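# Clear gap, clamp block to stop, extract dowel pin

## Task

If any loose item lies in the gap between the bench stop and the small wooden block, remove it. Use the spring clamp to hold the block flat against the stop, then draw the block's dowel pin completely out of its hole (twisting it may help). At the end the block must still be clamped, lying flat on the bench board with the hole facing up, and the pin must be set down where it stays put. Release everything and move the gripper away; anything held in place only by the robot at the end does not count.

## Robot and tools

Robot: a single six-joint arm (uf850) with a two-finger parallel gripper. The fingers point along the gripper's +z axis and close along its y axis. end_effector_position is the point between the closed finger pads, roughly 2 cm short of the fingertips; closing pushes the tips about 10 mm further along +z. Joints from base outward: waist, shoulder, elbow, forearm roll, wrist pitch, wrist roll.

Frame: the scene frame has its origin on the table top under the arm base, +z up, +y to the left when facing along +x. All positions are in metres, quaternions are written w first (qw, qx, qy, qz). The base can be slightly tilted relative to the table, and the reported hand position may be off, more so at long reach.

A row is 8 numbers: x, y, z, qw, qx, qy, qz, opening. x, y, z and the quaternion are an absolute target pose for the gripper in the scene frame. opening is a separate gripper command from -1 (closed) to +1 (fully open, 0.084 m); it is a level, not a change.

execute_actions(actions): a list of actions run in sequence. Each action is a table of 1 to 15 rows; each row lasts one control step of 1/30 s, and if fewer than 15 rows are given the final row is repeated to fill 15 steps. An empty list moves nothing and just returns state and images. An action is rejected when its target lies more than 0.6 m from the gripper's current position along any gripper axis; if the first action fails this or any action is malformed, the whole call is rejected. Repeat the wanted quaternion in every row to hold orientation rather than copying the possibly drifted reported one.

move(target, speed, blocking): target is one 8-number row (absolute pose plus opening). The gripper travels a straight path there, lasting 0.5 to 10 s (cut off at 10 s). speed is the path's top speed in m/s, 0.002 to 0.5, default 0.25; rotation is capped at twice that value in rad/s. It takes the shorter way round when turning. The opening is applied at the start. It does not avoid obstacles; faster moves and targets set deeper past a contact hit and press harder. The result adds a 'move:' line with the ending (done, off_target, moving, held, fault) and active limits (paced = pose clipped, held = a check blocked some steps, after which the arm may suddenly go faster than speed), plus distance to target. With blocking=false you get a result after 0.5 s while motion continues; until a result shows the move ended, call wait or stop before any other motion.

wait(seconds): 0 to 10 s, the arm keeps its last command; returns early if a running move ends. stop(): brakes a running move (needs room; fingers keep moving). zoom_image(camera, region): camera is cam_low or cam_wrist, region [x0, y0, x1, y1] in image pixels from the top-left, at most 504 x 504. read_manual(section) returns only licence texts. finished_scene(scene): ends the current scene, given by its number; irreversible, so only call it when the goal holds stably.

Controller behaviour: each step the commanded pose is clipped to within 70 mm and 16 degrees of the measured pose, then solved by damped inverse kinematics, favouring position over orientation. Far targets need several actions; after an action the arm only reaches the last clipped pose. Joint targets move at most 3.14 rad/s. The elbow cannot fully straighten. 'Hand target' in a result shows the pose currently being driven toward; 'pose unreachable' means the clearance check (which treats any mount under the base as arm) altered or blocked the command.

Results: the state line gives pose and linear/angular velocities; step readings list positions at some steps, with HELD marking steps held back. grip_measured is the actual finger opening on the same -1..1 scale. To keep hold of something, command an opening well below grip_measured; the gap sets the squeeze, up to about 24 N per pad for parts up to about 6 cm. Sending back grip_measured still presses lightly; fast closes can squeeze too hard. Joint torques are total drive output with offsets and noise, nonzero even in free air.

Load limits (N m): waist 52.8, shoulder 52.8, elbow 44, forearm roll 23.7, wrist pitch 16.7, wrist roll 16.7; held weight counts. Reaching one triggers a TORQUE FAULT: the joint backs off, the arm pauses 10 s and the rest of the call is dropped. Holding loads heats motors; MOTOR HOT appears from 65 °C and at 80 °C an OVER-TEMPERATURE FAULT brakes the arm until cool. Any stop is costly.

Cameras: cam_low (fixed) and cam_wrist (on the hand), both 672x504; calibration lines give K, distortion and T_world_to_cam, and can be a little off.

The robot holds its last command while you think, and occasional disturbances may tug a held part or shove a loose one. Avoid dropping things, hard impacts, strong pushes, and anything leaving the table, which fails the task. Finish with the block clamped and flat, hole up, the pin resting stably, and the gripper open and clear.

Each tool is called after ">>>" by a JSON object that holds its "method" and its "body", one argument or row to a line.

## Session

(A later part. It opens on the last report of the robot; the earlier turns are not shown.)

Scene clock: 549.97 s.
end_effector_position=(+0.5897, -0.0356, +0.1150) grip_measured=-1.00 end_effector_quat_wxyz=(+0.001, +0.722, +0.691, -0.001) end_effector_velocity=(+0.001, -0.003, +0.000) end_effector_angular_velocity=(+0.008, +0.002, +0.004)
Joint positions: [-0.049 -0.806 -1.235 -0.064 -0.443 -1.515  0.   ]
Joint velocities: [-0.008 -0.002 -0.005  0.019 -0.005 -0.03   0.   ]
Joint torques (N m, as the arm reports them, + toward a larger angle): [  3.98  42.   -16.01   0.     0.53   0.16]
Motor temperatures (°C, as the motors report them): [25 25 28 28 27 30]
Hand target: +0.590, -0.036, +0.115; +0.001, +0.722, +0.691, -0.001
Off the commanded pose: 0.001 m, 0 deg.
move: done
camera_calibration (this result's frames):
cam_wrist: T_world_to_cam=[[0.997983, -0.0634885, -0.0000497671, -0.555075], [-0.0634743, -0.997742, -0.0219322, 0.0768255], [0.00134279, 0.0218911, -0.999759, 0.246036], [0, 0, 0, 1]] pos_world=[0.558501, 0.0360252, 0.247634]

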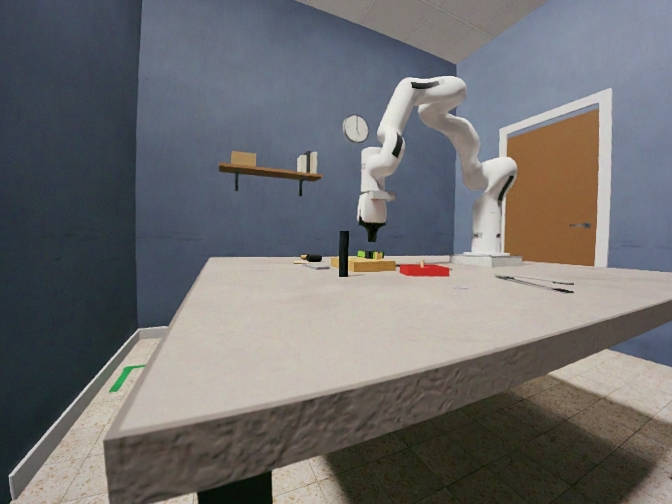

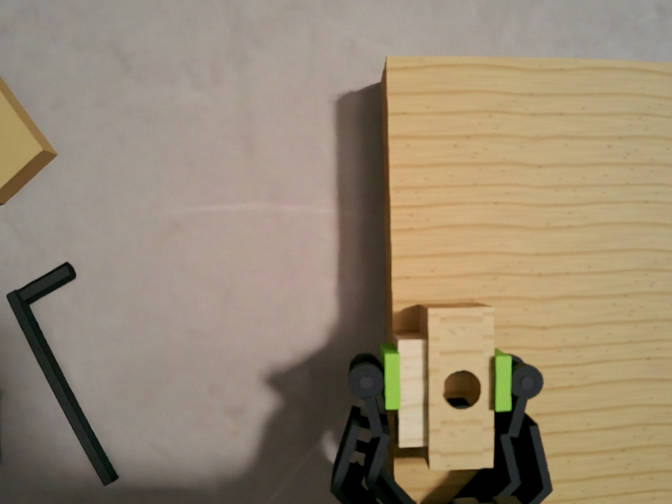

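>>> {"method": "move", "body": {
  "target": [0.5918,-0.0026,0.0845,0,0.72236,0.69151,0,-1],
  "speed": 0.12
}}

>>> {"method": "zoom_image", "body": {
  "camera": "cam_low",
  "region": [360,234,394,264]
}}

Scene clock: 561.10 s.
end_effector_position=(+0.5920, -0.0027, +0.0847) grip_measured=-1.00 end_effector_quat_wxyz=(-0.000, +0.722, +0.691, +0.000) end_effector_velocity=(+0.000, +0.002, -0.002) end_effector_angular_velocity=(-0.000, +0.001, +0.001)
Joint positions: [ 0.004 -0.867 -1.251 -0.061 -0.4   -1.464  0.   ]
Joint velocities: [ 0.003 -0.004 -0.002 -0.001  0.001  0.003  0.   ]
Joint torques (N m, as the arm reports them, + toward a larger angle): [  5.91  45.54 -16.43   0.98   0.61   0.23]
Motor temperatures (°C, as the motors report them): [25 25 28 28 27 30]
Hand target: +0.592, -0.002, +0.084; -0.000, +0.722, +0.692, +0.000
Off the commanded pose: 0.000 m, 0 deg.
move: done
camera_calibration (this result's frames):
cam_wrist: T_world_to_cam=[[0.998, -0.0632178, -0.000244259, -0.555323], [-0.0632044, -0.997692, -0.024824, 0.109268], [0.00132562, 0.0247898, -0.999692, 0.215042], [0, 0, 0, 1]] pos_world=[0.560834, 0.068579, 0.217553]

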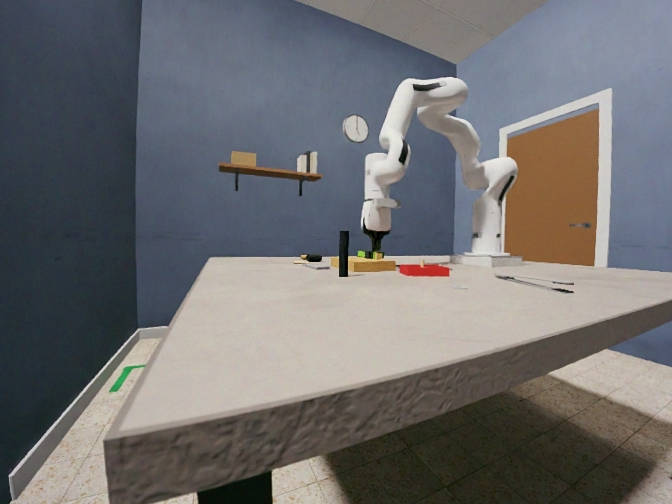

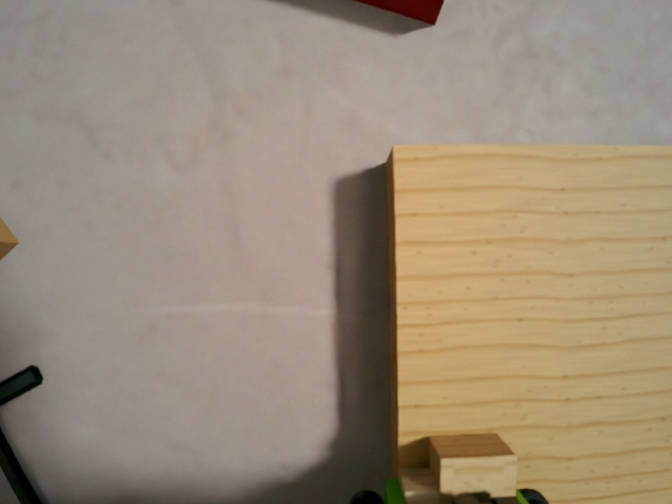

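Region (360, 234, 394, 264) of cam_low's 672x504 image, scaled by 14.824, with more detail than that image has; it fills the top 445 rows of this view, and the rest is white.

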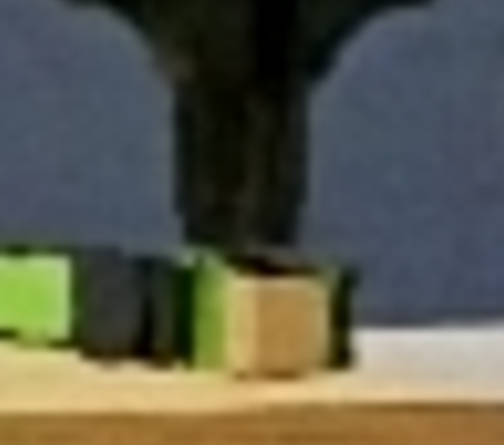

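>>> {"method": "execute_actions", "body": {
  "actions": [
    [[0.5918,-0.0026,0.0837,0,0.72236,0.69151,0,-1],[0.5918,-0.0026,0.0829,0,0.72236,0.69151,0,-1],[0.5918,-0.0026,0.0821,0,0.72236,0.69151,0,-1],[0.5918,-0.0026,0.0813,0,0.72236,0.69151,0,-1],[0.5918,-0.0026,0.0805,0,0.72236,0.69151,0,-1],[0.5918,-0.0026,0.0798,0,0.72236,0.69151,0,-1],[0.5918,-0.0026,0.0792,0,0.72236,0.69151,0,-1],[0.5918,-0.0026,0.0787,0,0.72236,0.69151,0,-1],[0.5918,-0.0026,0.0783,0,0.72236,0.69151,0,-1],[0.5918,-0.0026,0.078,0,0.72236,0.69151,0,-1]]
  ]
}}

>>> {"method": "execute_actions", "body": {
  "actions": [
    [[0.5918,-0.0026,0.0777,0,0.72236,0.69151,0,-1],[0.5918,-0.0026,0.0774,0,0.72236,0.69151,0,-1],[0.5918,-0.0026,0.0771,0,0.72236,0.69151,0,-1],[0.5918,-0.0026,0.0768,0,0.72236,0.69151,0,-1]]
  ]
}}

>>> {"method": "execute_actions", "body": {
  "actions": [
    [[0.5918,-0.0026,0.0785,0,0.72236,0.69151,0,-1],[0.5918,-0.0026,0.0795,0,0.72236,0.69151,0,-1]]
  ]
}}

>>> {"method": "zoom_image", "body": {
  "camera": "cam_low",
  "region": [360,234,394,264]
}}

Scene clock: 577.00 s.
end_effector_position=(+0.5918, -0.0026, +0.0784) grip_measured=-1.00 end_effector_quat_wxyz=(-0.000, +0.722, +0.692, -0.000) end_effector_velocity=(+0.001, +0.000, -0.003) end_effector_angular_velocity=(+0.000, -0.002, -0.001)
Joint positions: [ 0.004 -0.878 -1.254 -0.063 -0.391 -1.462  0.   ]
Joint velocities: [-0.    -0.007 -0.003 -0.001  0.005  0.002  0.   ]
Joint torques (N m, as the arm reports them, + toward a larger angle): [  5.84  46.6  -15.75   0.32   0.45   0.24]
Motor temperatures (°C, as the motors report them): [25 25 28 28 27 30]
Hand target: +0.592, -0.003, +0.078; -0.000, +0.722, +0.692, +0.000
Off the commanded pose: 0.000 m, 0 deg.
Step readings (end_effector_position):
0: (+0.5920, -0.0025, +0.0845)
1: (+0.5920, -0.0025, +0.0844)
2: (+0.5920, -0.0025, +0.0843)
4: (+0.5920, -0.0025, +0.0837)
8: (+0.5918, -0.0026, +0.0812)
15: end_effector_position above
camera_calibration (this result's frames):
cam_wrist: T_world_to_cam=[[0.998003, -0.0631618, -0.000482271, -0.555096], [-0.0631546, -0.997703, -0.0245181, 0.109126], [0.00106744, 0.0244996, -0.999699, 0.208901], [0, 0, 0, 1]] pos_world=[0.560657, 0.0686967, 0.211246]

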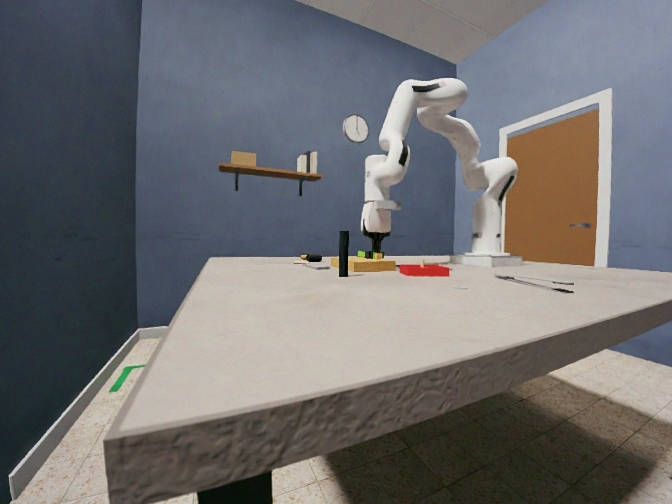

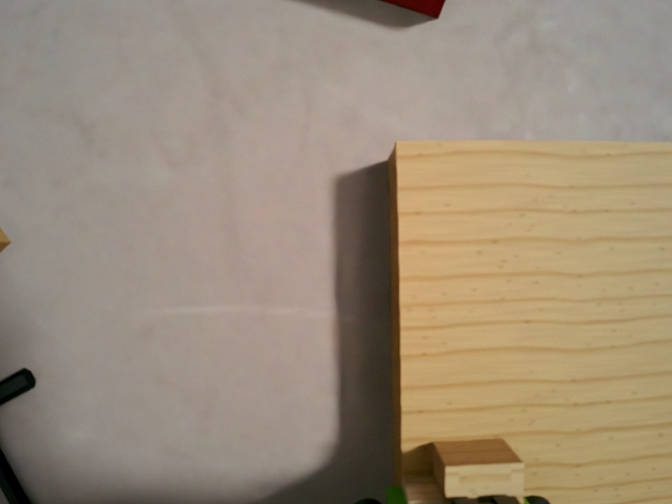

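Scene clock: 577.50 s.
end_effector_position=(+0.5922, -0.0026, +0.0775) grip_measured=-1.00 end_effector_quat_wxyz=(+0.000, +0.722, +0.692, +0.000) end_effector_velocity=(-0.000, -0.000, -0.000) end_effector_angular_velocity=(-0.000, +0.000, -0.000)
Joint positions: [ 0.004 -0.881 -1.255 -0.064 -0.39  -1.461  0.   ]
Joint velocities: [-0.    -0.001  0.    -0.     0.001  0.     0.   ]
Joint torques (N m, as the arm reports them, + toward a larger angle): [  4.61  32.   -11.89   0.38   2.16   0.47]
Motor temperatures (°C, as the motors report them): [25 25 28 28 27 30]
Hand target: +0.592, -0.003, +0.077; -0.000, +0.722, +0.692, -0.000
Off the commanded pose: 0.001 m, 0 deg.
Step readings (end_effector_position):
0: (+0.5918, -0.0026, +0.0784)
1: (+0.5918, -0.0026, +0.0783)
2: (+0.5919, -0.0026, +0.0782)
4: (+0.5919, -0.0026, +0.0779)
8: (+0.5921, -0.0026, +0.0777)
15: end_effector_position above
camera_calibration (this result's frames):
cam_wrist: T_world_to_cam=[[0.998002, -0.0631858, 0.0000042926, -0.555513], [-0.0631668, -0.997703, -0.024487, 0.109121], [0.00155151, 0.0244378, -0.9997, 0.207739], [0, 0, 0, 1]] pos_world=[0.560974, 0.0686927, 0.210351]

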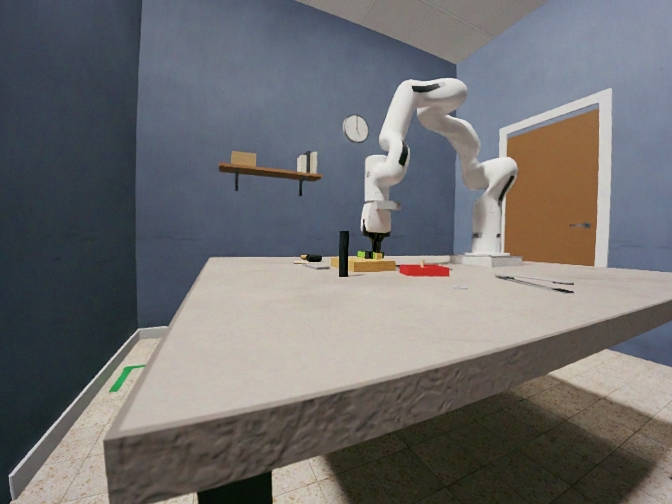

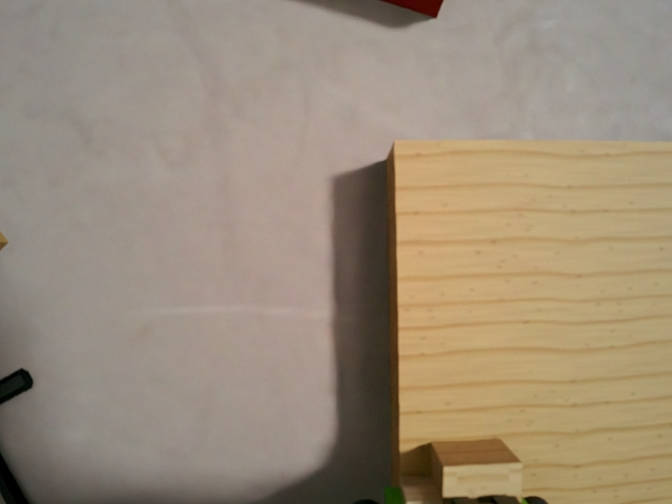

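Scene clock: 578.00 s.
end_effector_position=(+0.5916, -0.0026, +0.0793) grip_measured=-1.00 end_effector_quat_wxyz=(-0.000, +0.722, +0.692, -0.000) end_effector_velocity=(+0.001, +0.000, +0.002) end_effector_angular_velocity=(-0.000, -0.001, -0.000)
Joint positions: [ 0.004 -0.877 -1.253 -0.063 -0.392 -1.462  0.   ]
Joint velocities: [ 0.     0.002 -0.001  0.    -0.002  0.     0.   ]
Joint torques (N m, as the arm reports them, + toward a larger angle): [  5.09  43.77 -15.45   0.3    0.52   0.44]
Motor temperatures (°C, as the motors report them): [25 25 28 28 27 30]
Hand target: +0.592, -0.003, +0.080; +0.000, +0.722, +0.692, -0.000
Off the commanded pose: 0.000 m, 0 deg.
Step readings (end_effector_position):
0: (+0.5922, -0.0026, +0.0775)
1: (+0.5922, -0.0026, +0.0775)
2: (+0.5921, -0.0026, +0.0776)
4: (+0.5920, -0.0026, +0.0778)
8: (+0.5911, -0.0026, +0.0781)
15: end_effector_position above
camera_calibration (this result's frames):
cam_wrist: T_world_to_cam=[[0.998003, -0.0631672, -0.00070377, -0.554893], [-0.0631655, -0.997702, -0.0245004, 0.109138], [0.000845467, 0.0244959, -0.9997, 0.209887], [0, 0, 0, 1]] pos_world=[0.560501, 0.0686952, 0.212107]

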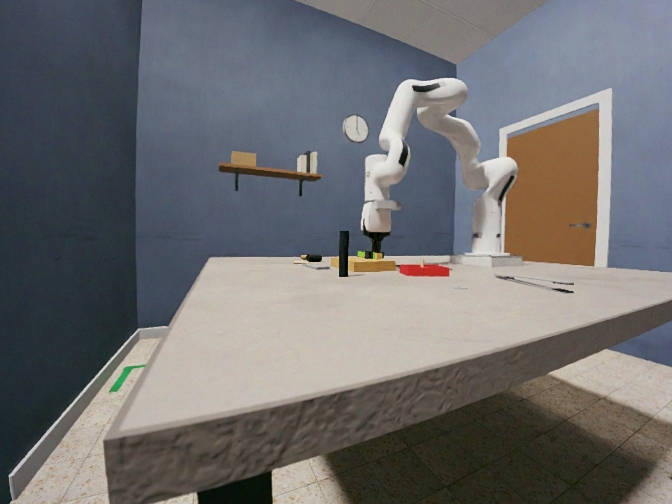

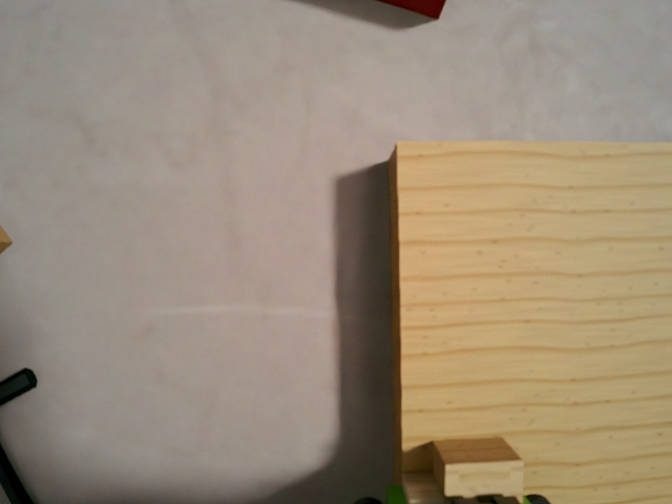

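Region (360, 234, 394, 264) of cam_low's 672x504 image, scaled by 14.824, with more detail than that image has; it fills the top 445 rows of this view, and the rest is white.

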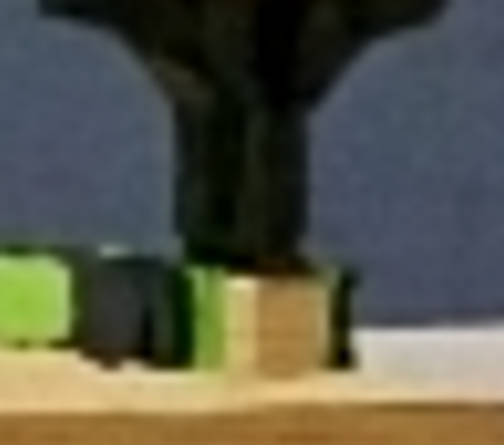

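Seated now. Retreat and verify.

>>> {"method": "move", "body": {
  "target": [0.56,-0.01,0.36,0,0.72236,0.69151,0,0],
  "speed": 0.3
}}

>>> {"method": "zoom_image", "body": {
  "camera": "cam_low",
  "region": [352,240,392,266]
}}

Scene clock: 584.27 s.
end_effector_position=(+0.5584, -0.0101, +0.3599) grip_measured=-0.22 end_effector_quat_wxyz=(-0.000, +0.722, +0.691, -0.000) end_effector_velocity=(+0.000, -0.000, +0.003) end_effector_angular_velocity=(+0.000, -0.002, -0.000)
Joint positions: [ 0.003 -0.391 -1.236 -0.032 -0.86  -1.5    0.035]
Joint velocities: [ 0.     0.003 -0.002  0.    -0.004 -0.    -0.   ]
Joint torques (N m, as the arm reports them, + toward a larger angle): [  3.74  36.08 -20.59   0.98   0.33   0.33]
Motor temperatures (°C, as the motors report them): [25 25 28 28 27 30]
Hand target: +0.558, -0.010, +0.360; +0.000, +0.722, +0.691, -0.000
Off the commanded pose: 0.002 m, 0 deg.
move: done
camera_calibration (this result's frames):
cam_wrist: T_world_to_cam=[[0.997984, -0.0634547, -0.000793103, -0.521967], [-0.0634553, -0.997692, -0.0241642, 0.106499], [0.000742062, 0.0241659, -0.999708, 0.490742], [0, 0, 0, 1]] pos_world=[0.527308, 0.0612725, 0.492758]

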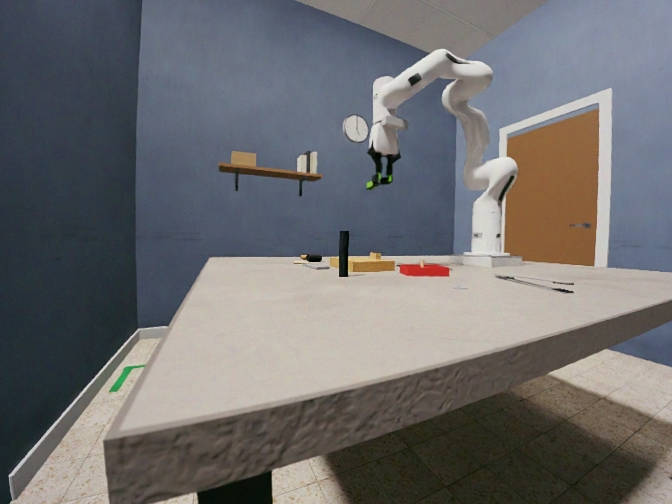

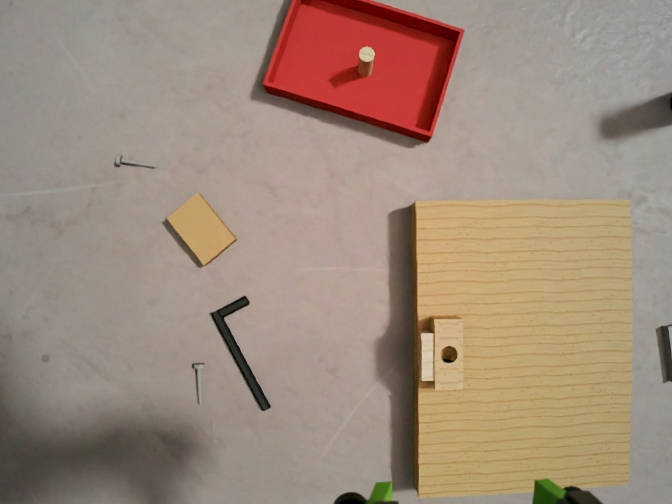

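Region (352, 240, 392, 266) of cam_low's 672x504 image, scaled by 12.600, with more detail than that image has; it fills the top 328 rows of this view, and the rest is white.

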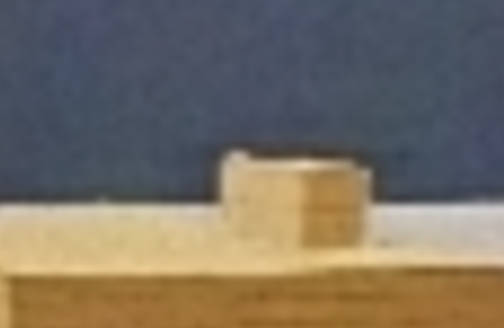

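>>> {"method": "zoom_image", "body": {
  "camera": "cam_low",
  "region": [355,150,415,200]
}}

>>> {"method": "zoom_image", "body": {
  "camera": "cam_wrist",
  "region": [390,300,490,400]
}}

Region (355, 150, 415, 200) of cam_low's 672x504 image, scaled by 8.400, with more detail than that image has.

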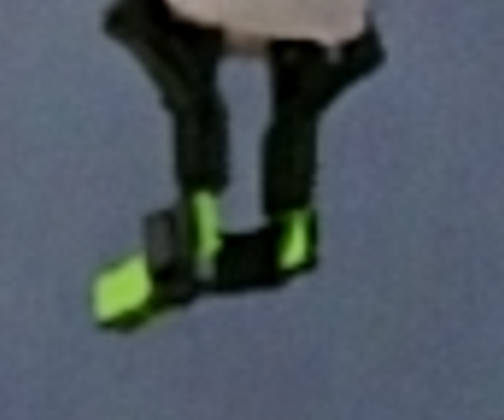

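Region (390, 300, 490, 400) of cam_wrist's 672x504 image, scaled by 5.040, with more detail than that image has.

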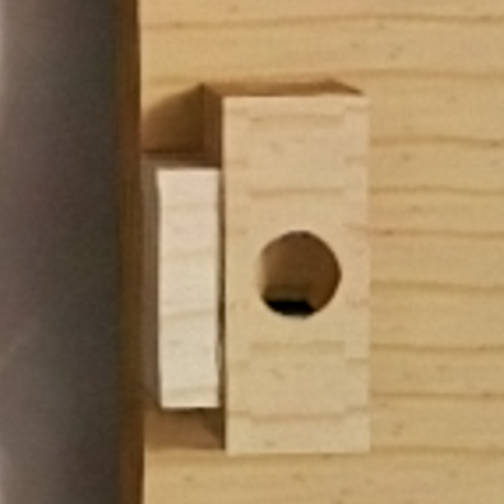

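>>> {"method": "move", "body": {
  "target": [0.593,-0.003,0.125,0,0.72236,0.69151,0,0],
  "speed": 0.12
}}

>>> {"method": "zoom_image", "body": {
  "camera": "cam_low",
  "region": [345,222,400,268]
}}

>>> {"method": "zoom_image", "body": {
  "camera": "cam_wrist",
  "region": [320,380,620,504]
}}

Scene clock: 601.73 s.
end_effector_position=(+0.5943, -0.0029, +0.1251) grip_measured=-0.21 end_effector_quat_wxyz=(-0.000, +0.722, +0.692, +0.000) end_effector_velocity=(+0.000, +0.000, -0.002) end_effector_angular_velocity=(+0.000, +0.001, -0.002)
Joint positions: [ 0.005 -0.796 -1.246 -0.053 -0.465 -1.472  0.035]
Joint velocities: [ 0.    -0.005 -0.002  0.     0.002  0.002 -0.   ]
Joint torques (N m, as the arm reports them, + toward a larger angle): [  3.9   44.31 -16.38   0.41   0.54   0.31]
Motor temperatures (°C, as the motors report them): [25 25 28 28 27 30]
Hand target: +0.594, -0.003, +0.125; -0.000, +0.722, +0.692, +0.000
Off the commanded pose: 0.001 m, 0 deg.
move: done
camera_calibration (this result's frames):
cam_wrist: T_world_to_cam=[[0.998019, -0.0629136, -0.0001538, -0.557679], [-0.062898, -0.997711, -0.0248181, 0.109975], [0.00140795, 0.0247787, -0.999692, 0.255433], [0, 0, 0, 1]] pos_world=[0.563132, 0.0683085, 0.257997]

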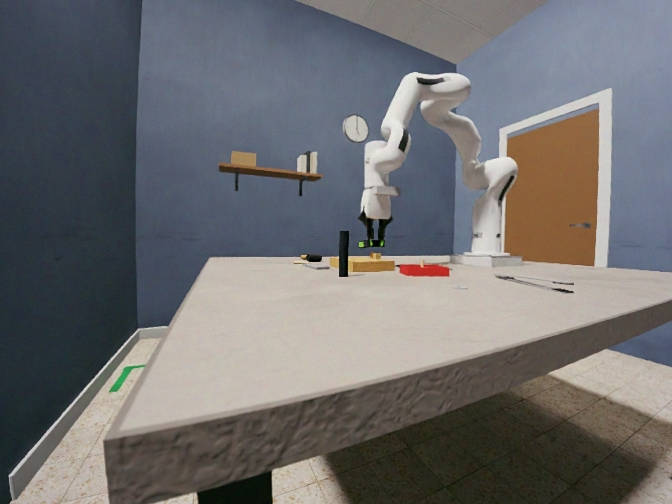

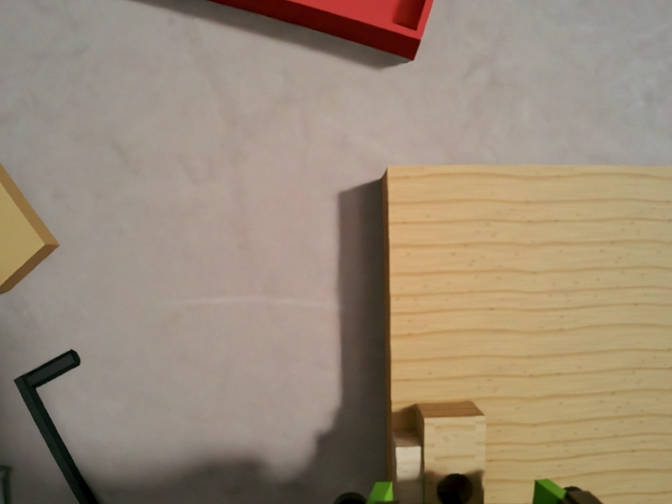

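Region (345, 222, 400, 268) of cam_low's 672x504 image, scaled by 9.164, with more detail than that image has; it fills the top 422 rows of this view, and the rest is white.

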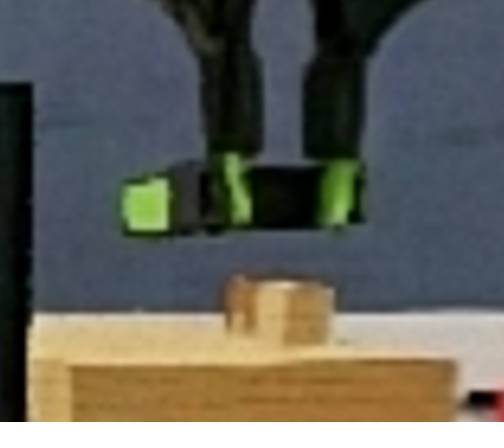

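Region (320, 380, 620, 504) of cam_wrist's 672x504 image, scaled by 1.680, with more detail than that image has; it fills the top 208 rows of this view, and the rest is white.

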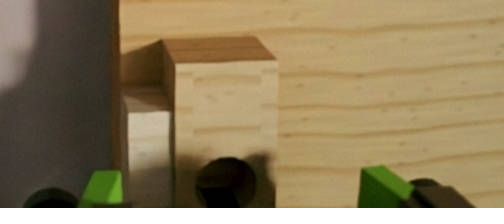

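>>> {"method": "move", "body": {
  "target": [0.5925,-0.006,0.11,0,0.72236,0.69151,0,0],
  "speed": 0.05
}}

>>> {"method": "move", "body": {
  "target": [0.5925,-0.006,0.087,0,0.72236,0.69151,0,0],
  "speed": 0.05
}}

>>> {"method": "zoom_image", "body": {
  "camera": "cam_low",
  "region": [350,232,395,268]
}}

Scene clock: 620.27 s.
end_effector_position=(+0.5926, -0.0060, +0.1102) grip_measured=-0.22 end_effector_quat_wxyz=(+0.000, +0.722, +0.692, +0.000) end_effector_velocity=(+0.000, -0.001, -0.002) end_effector_angular_velocity=(-0.000, -0.000, +0.001)
Joint positions: [-0.001 -0.82  -1.244 -0.057 -0.44  -1.473  0.035]
Joint velocities: [-0.001 -0.003 -0.    -0.001  0.003 -0.001 -0.   ]
Joint torques (N m, as the arm reports them, + toward a larger angle): [  4.99  43.93 -16.68   0.71   0.41   0.19]
Motor temperatures (°C, as the motors report them): [25 25 28 28 27 30]
Hand target: +0.593, -0.006, +0.110; +0.000, +0.722, +0.692, -0.000
Off the commanded pose: 0.000 m, 0 deg.
move: done
camera_calibration (this result's frames):
cam_wrist: T_world_to_cam=[[0.998004, -0.063152, -0.000346962, -0.556124], [-0.0631415, -0.997703, -0.0245159, 0.106592], [0.00120206, 0.0244889, -0.999699, 0.240698], [0, 0, 0, 1]] pos_world=[0.561455, 0.0653325, 0.243046]

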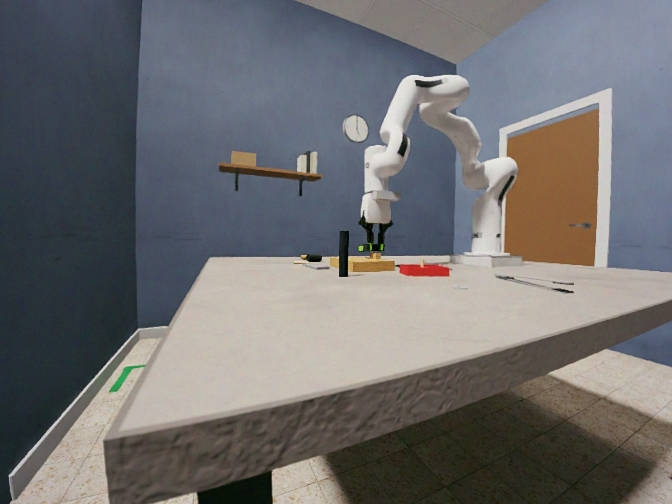

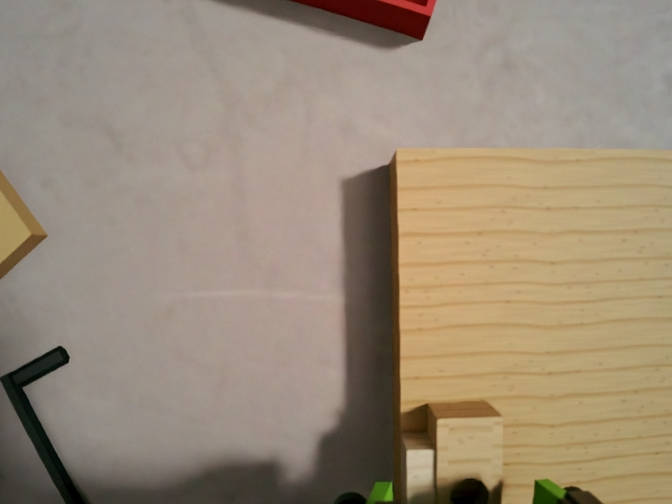

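Scene clock: 621.10 s.
end_effector_position=(+0.5927, -0.0060, +0.0873) grip_measured=-0.22 end_effector_quat_wxyz=(+0.000, +0.722, +0.692, +0.000) end_effector_velocity=(+0.000, -0.000, -0.002) end_effector_angular_velocity=(-0.000, -0.001, -0.001)
Joint positions: [-0.002 -0.863 -1.253 -0.061 -0.405 -1.469  0.035]
Joint velocities: [-0.    -0.004 -0.002 -0.001  0.003  0.002 -0.   ]
Joint torques (N m, as the arm reports them, + toward a larger angle): [  4.28  44.92 -16.14   0.43   0.46   0.51]
Motor temperatures (°C, as the motors report them): [25 25 28 28 27 30]
Hand target: +0.593, -0.006, +0.087; -0.000, +0.722, +0.692, +0.000
Off the commanded pose: 0.000 m, 0 deg.
move: done
camera_calibration (this result's frames):
cam_wrist: T_world_to_cam=[[0.998004, -0.0631576, -0.000281621, -0.556174], [-0.0631455, -0.997702, -0.024547, 0.106003], [0.00126936, 0.0245158, -0.999699, 0.217724], [0, 0, 0, 1]] pos_world=[0.561481, 0.0652955, 0.220104]

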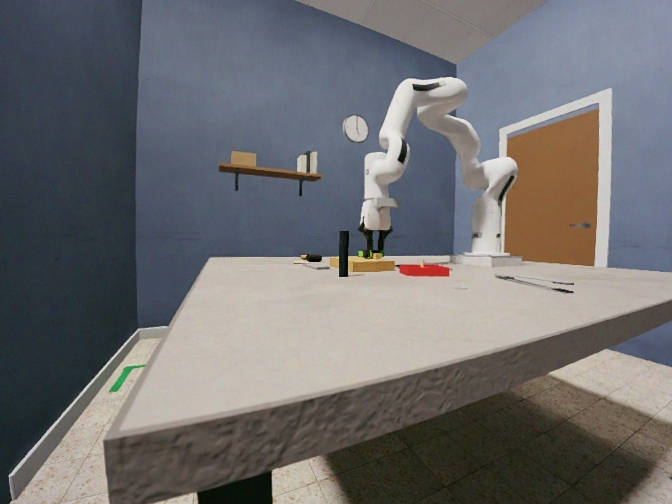

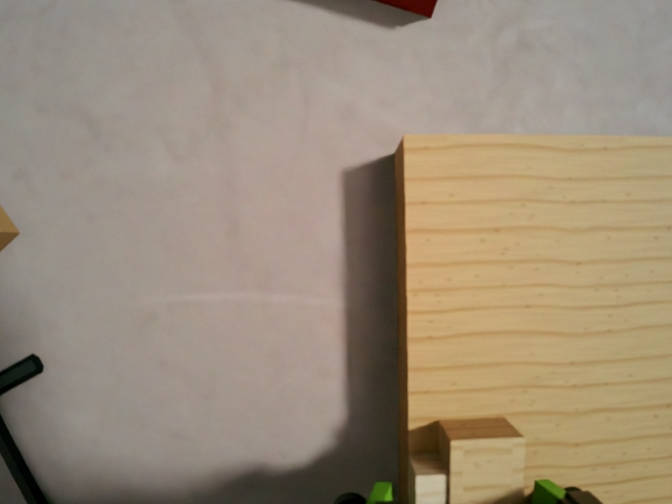

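Region (350, 232, 395, 268) of cam_low's 672x504 image, scaled by 11.200, with more detail than that image has; it fills the top 403 rows of this view, and the rest is white.

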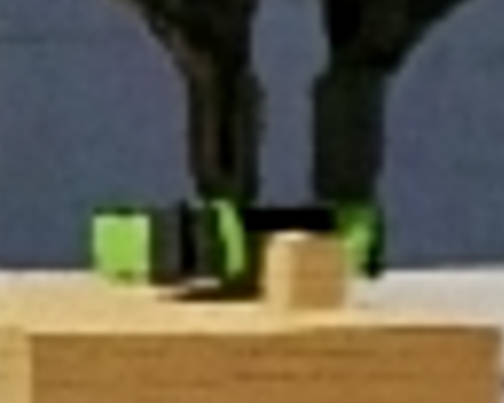

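>>> {"method": "execute_actions", "body": {
  "actions": []
}}

Scene clock: 637.27 s.
end_effector_position=(+0.5926, -0.0060, +0.0870) grip_measured=-0.22 end_effector_quat_wxyz=(-0.000, +0.722, +0.692, +0.000) end_effector_velocity=(-0.000, -0.000, -0.000) end_effector_angular_velocity=(+0.000, -0.000, +0.000)
Joint positions: [-0.002 -0.863 -1.253 -0.061 -0.405 -1.469  0.035]
Joint velocities: [-0.    -0.     0.     0.     0.    -0.001 -0.   ]
Joint torques (N m, as the arm reports them, + toward a larger angle): [  6.84  45.61 -15.52   0.22   0.43   0.34]
Motor temperatures (°C, as the motors report them): [25 25 28 28 27 30]
Hand target: +0.593, -0.006, +0.087; -0.000, +0.722, +0.692, +0.000
Off the commanded pose: 0.000 m, 0 deg.
camera_calibration (this result's frames):
cam_wrist: T_world_to_cam=[[0.998004, -0.063154, -0.000420482, -0.556115], [-0.0631453, -0.997703, -0.0245304, 0.105991], [0.00112968, 0.024508, -0.999699, 0.21751], [0, 0, 0, 1]] pos_world=[0.561452, 0.0652958, 0.219811]

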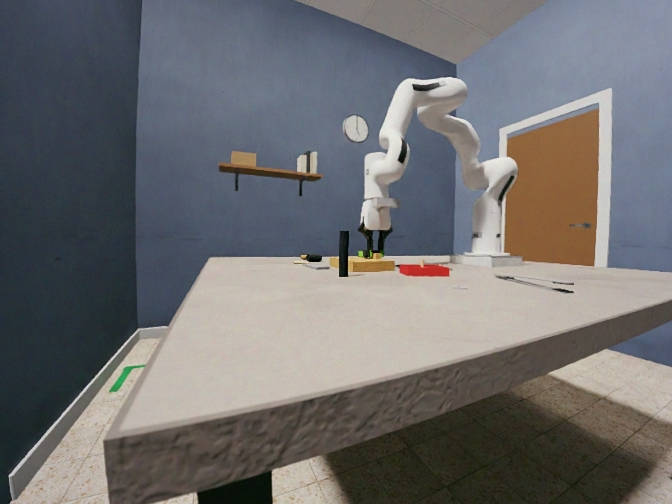

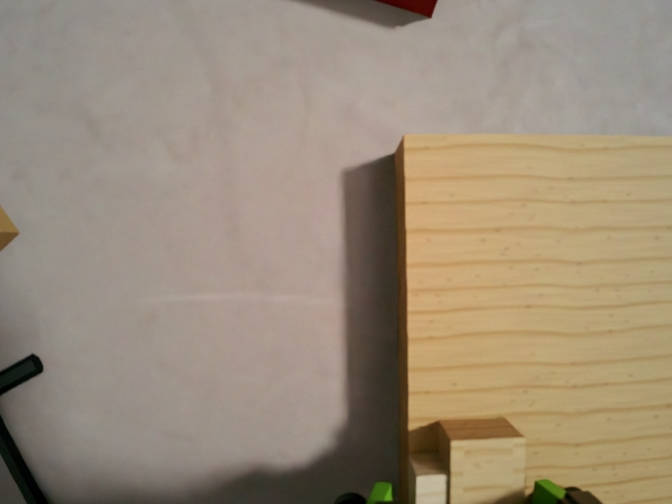

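>>> {"method": "zoom_image", "body": {
  "camera": "cam_low",
  "region": [350, 230, 398, 266]
}}

Region (350, 230, 398, 266) of cam_low's 672x504 image, scaled by 10.500, with more detail than that image has; it fills the top 378 rows of this view, and the rest is white.

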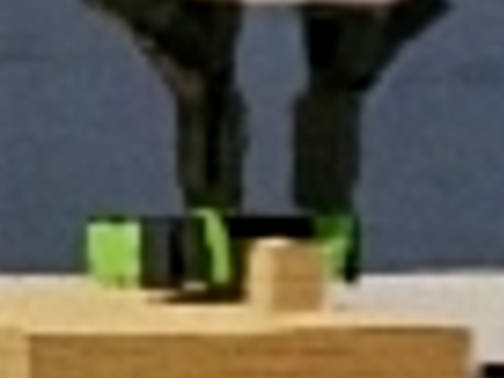

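>>> {"method": "move", "body": {
  "target": [0.5925,-0.006,0.0825,0,0.72236,0.69151,0,0],
  "speed": 0.008
}}

>>> {"method": "zoom_image", "body": {
  "camera": "cam_low",
  "region": [350, 230, 398, 266]
}}

Scene clock: 646.27 s.
end_effector_position=(+0.5925, -0.0060, +0.0826) grip_measured=-0.22 end_effector_quat_wxyz=(-0.000, +0.722, +0.692, +0.000) end_effector_velocity=(+0.000, -0.000, -0.001) end_effector_angular_velocity=(-0.000, -0.000, -0.000)
Joint positions: [-0.002 -0.871 -1.254 -0.062 -0.398 -1.468  0.035]
Joint velocities: [-0.    -0.003 -0.001 -0.001  0.002  0.001 -0.   ]
Joint torques (N m, as the arm reports them, + toward a larger angle): [  5.04  48.49 -15.65   0.75   0.55   0.37]
Motor temperatures (°C, as the motors report them): [25 25 28 28 27 30]
Hand target: +0.593, -0.006, +0.082; -0.000, +0.722, +0.692, +0.000
Off the commanded pose: 0.000 m, 0 deg.
move: done
camera_calibration (this result's frames):
cam_wrist: T_world_to_cam=[[0.998003, -0.0631617, -0.000424231, -0.556025], [-0.0631531, -0.997703, -0.0245175, 0.10588], [0.00112531, 0.0244954, -0.999699, 0.213201], [0, 0, 0, 1]] pos_world=[0.561362, 0.0652953, 0.215497]

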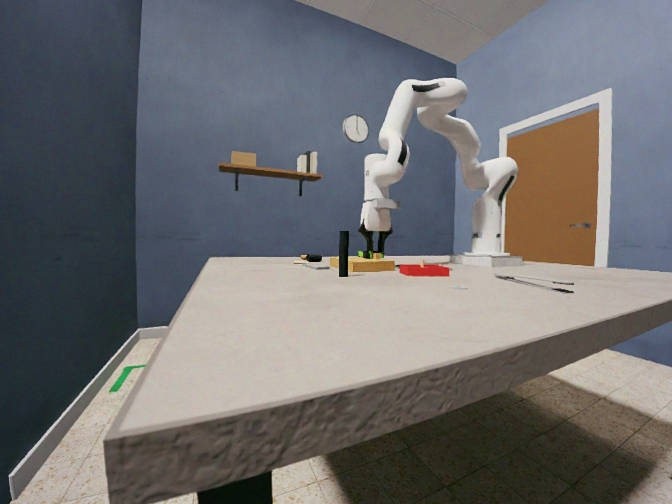

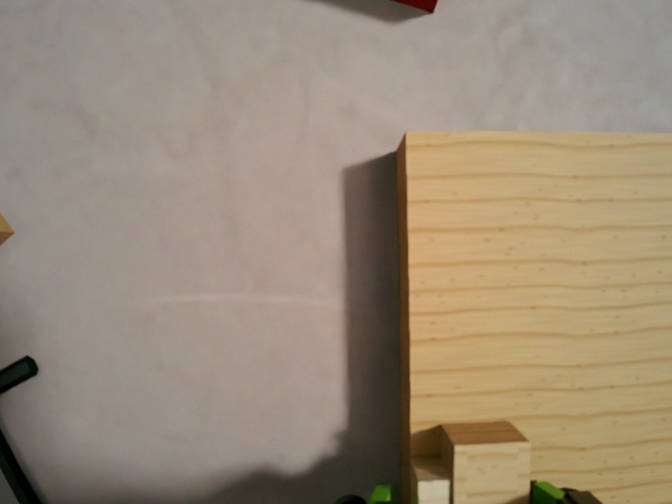

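Region (350, 230, 398, 266) of cam_low's 672x504 image, scaled by 10.500, with more detail than that image has; it fills the top 378 rows of this view, and the rest is white.

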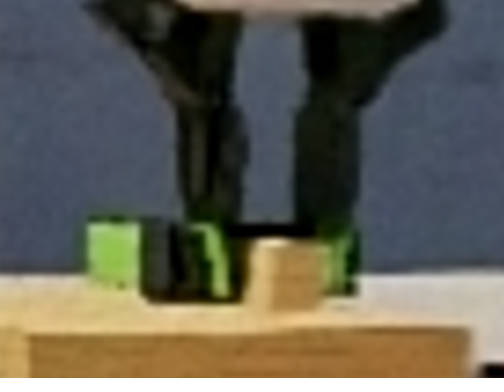

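>>> {"method": "execute_actions", "body": {
  "actions": [
    [[0.5925,-0.006,0.0823,0,0.72236,0.69151,0,0],[0.5925,-0.006,0.0821,0,0.72236,0.69151,0,-0.02],[0.5925,-0.006,0.0819,0,0.72236,0.69151,0,-0.04],[0.5925,-0.006,0.0817,0,0.72236,0.69151,0,-0.06],[0.5925,-0.006,0.0815,0,0.72236,0.69151,0,-0.08],[0.5925,-0.006,0.0813,0,0.72236,0.69151,0,-0.10],[0.5925,-0.006,0.0811,0,0.72236,0.69151,0,-0.12],[0.5925,-0.006,0.0809,0,0.72236,0.69151,0,-0.14],[0.5925,-0.006,0.0807,0,0.72236,0.69151,0,-0.16],[0.5925,-0.006,0.0807,0,0.72236,0.69151,0,-0.18],[0.5925,-0.006,0.0807,0,0.72236,0.69151,0,-0.20],[0.5925,-0.006,0.0807,0,0.72236,0.69151,0,-0.22],[0.5925,-0.006,0.0807,0,0.72236,0.69151,0,-0.24],[0.5925,-0.006,0.0807,0,0.72236,0.69151,0,-0.26],[0.5925,-0.006,0.0807,0,0.72236,0.69151,0,-0.28]],
    [[0.5925,-0.006,0.0807,0,0.72236,0.69151,0,-0.30],[0.5925,-0.006,0.0807,0,0.72236,0.69151,0,-0.32],[0.5925,-0.006,0.0807,0,0.72236,0.69151,0,-0.34],[0.5925,-0.006,0.0807,0,0.72236,0.69151,0,-0.36],[0.5925,-0.006,0.0807,0,0.72236,0.69151,0,-0.38],[0.5925,-0.006,0.0807,0,0.72236,0.69151,0,-0.40],[0.5925,-0.006,0.0807,0,0.72236,0.69151,0,-0.42],[0.5925,-0.006,0.0807,0,0.72236,0.69151,0,-0.44],[0.5925,-0.006,0.0807,0,0.72236,0.69151,0,-0.46],[0.5925,-0.006,0.0807,0,0.72236,0.69151,0,-0.48],[0.5925,-0.006,0.0807,0,0.72236,0.69151,0,-0.50],[0.5925,-0.006,0.0807,0,0.72236,0.69151,0,-0.52],[0.5925,-0.006,0.0807,0,0.72236,0.69151,0,-0.54],[0.5925,-0.006,0.0807,0,0.72236,0.69151,0,-0.56],[0.5925,-0.006,0.0807,0,0.72236,0.69151,0,-0.58]],
    [[0.5925,-0.006,0.0807,0,0.72236,0.69151,0,-0.60],[0.5925,-0.006,0.0807,0,0.72236,0.69151,0,-0.62],[0.5925,-0.006,0.0807,0,0.72236,0.69151,0,-0.64],[0.5925,-0.006,0.0807,0,0.72236,0.69151,0,-0.66],[0.5925,-0.006,0.0807,0,0.72236,0.69151,0,-0.68],[0.5925,-0.006,0.0807,0,0.72236,0.69151,0,-0.70],[0.5925,-0.006,0.0807,0,0.72236,0.69151,0,-0.72],[0.5925,-0.006,0.0807,0,0.72236,0.69151,0,-0.75],[0.5925,-0.006,0.0807,0,0.72236,0.69151,0,-0.78],[0.5925,-0.006,0.0807,0,0.72236,0.69151,0,-0.81],[0.5925,-0.006,0.0807,0,0.72236,0.69151,0,-0.85],[0.5925,-0.006,0.0807,0,0.72236,0.69151,0,-0.89],[0.5925,-0.006,0.0807,0,0.72236,0.69151,0,-0.93],[0.5925,-0.006,0.0807,0,0.72236,0.69151,0,-0.97],[0.5925,-0.006,0.0807,0,0.72236,0.69151,0,-1]]
  ]
}}

>>> {"method": "zoom_image", "body": {
  "camera": "cam_low",
  "region": [350, 230, 398, 266]
}}

Scene clock: 682.27 s.
end_effector_position=(+0.5926, -0.0060, +0.0807) grip_measured=-0.97 end_effector_quat_wxyz=(+0.000, +0.722, +0.692, +0.000) end_effector_velocity=(-0.000, +0.000, -0.000) end_effector_angular_velocity=(-0.000, +0.001, +0.001)
Joint positions: [-0.002 -0.875 -1.255 -0.063 -0.395 -1.468  0.001]
Joint velocities: [ 0.    -0.     0.    -0.001 -0.001 -0.001 -0.047]
Joint torques (N m, as the arm reports them, + toward a larger angle): [  3.97  44.86 -15.56   1.04   0.5    0.25]
Motor temperatures (°C, as the motors report them): [25 25 28 28 27 30]
Hand target: +0.592, -0.006, +0.081; -0.000, +0.722, +0.692, +0.000
Off the commanded pose: 0.000 m, 0 deg.
Step readings (end_effector_position; steps 1 to 15: 1st action; 16 to 30: 2nd action; 31 to 45: 3rd action):
0: (+0.5925, -0.0060, +0.0825)
1: (+0.5925, -0.0060, +0.0825)
2: (+0.5925, -0.0060, +0.0825)
4: (+0.5925, -0.0060, +0.0823)
8: (+0.5925, -0.0060, +0.0817)
15: (+0.5926, -0.0060, +0.0809)
16: (+0.5926, -0.0060, +0.0808)
17: (+0.5926, -0.0060, +0.0808)
19: (+0.5926, -0.0060, +0.0808)
23: (+0.5925, -0.0060, +0.0807)
30: (+0.5924, -0.0060, +0.0806)
31: (+0.5924, -0.0060, +0.0806)
32: (+0.5924, -0.0060, +0.0807)
34: (+0.5924, -0.0060, +0.0807)
38: (+0.5922, -0.0060, +0.0806)
45: end_effector_position above
camera_calibration (this result's frames):
cam_wrist: T_world_to_cam=[[0.998003, -0.0631712, -0.000182858, -0.556107], [-0.0631566, -0.997702, -0.0245354, 0.10584], [0.00136749, 0.0244979, -0.999699, 0.211145], [0, 0, 0, 1]] pos_world=[0.561392, 0.0652938, 0.213577]

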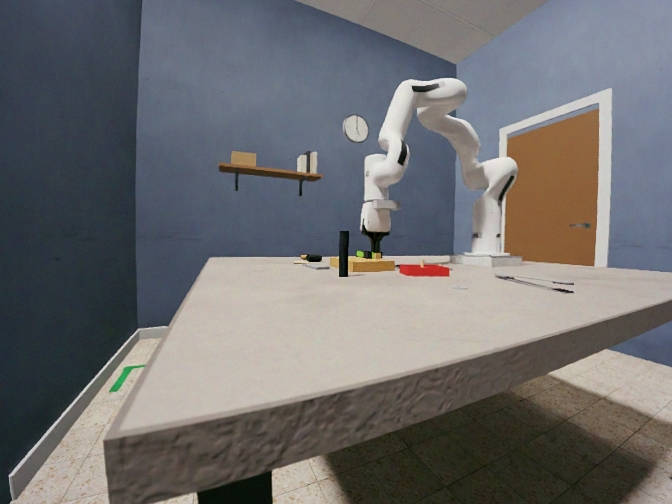

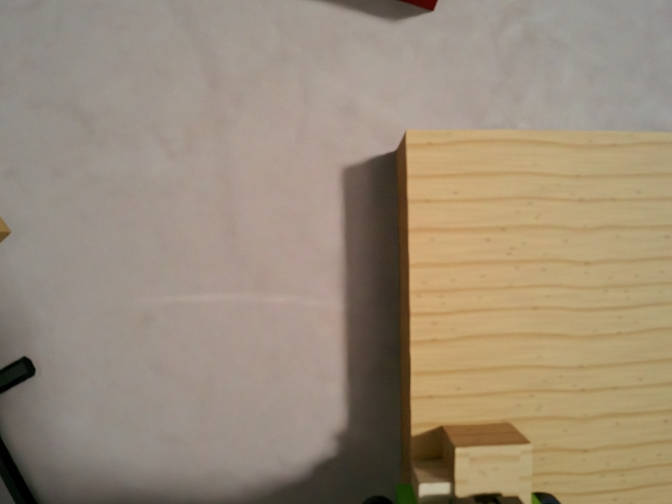

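Region (350, 230, 398, 266) of cam_low's 672x504 image, scaled by 10.500, with more detail than that image has; it fills the top 378 rows of this view, and the rest is white.

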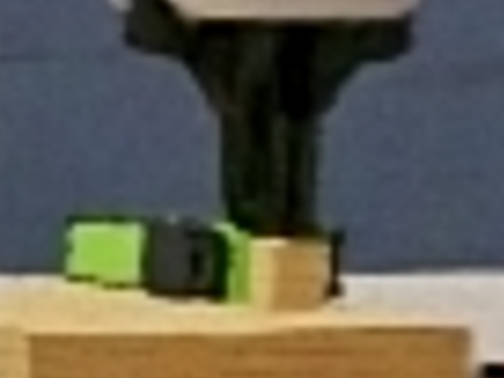

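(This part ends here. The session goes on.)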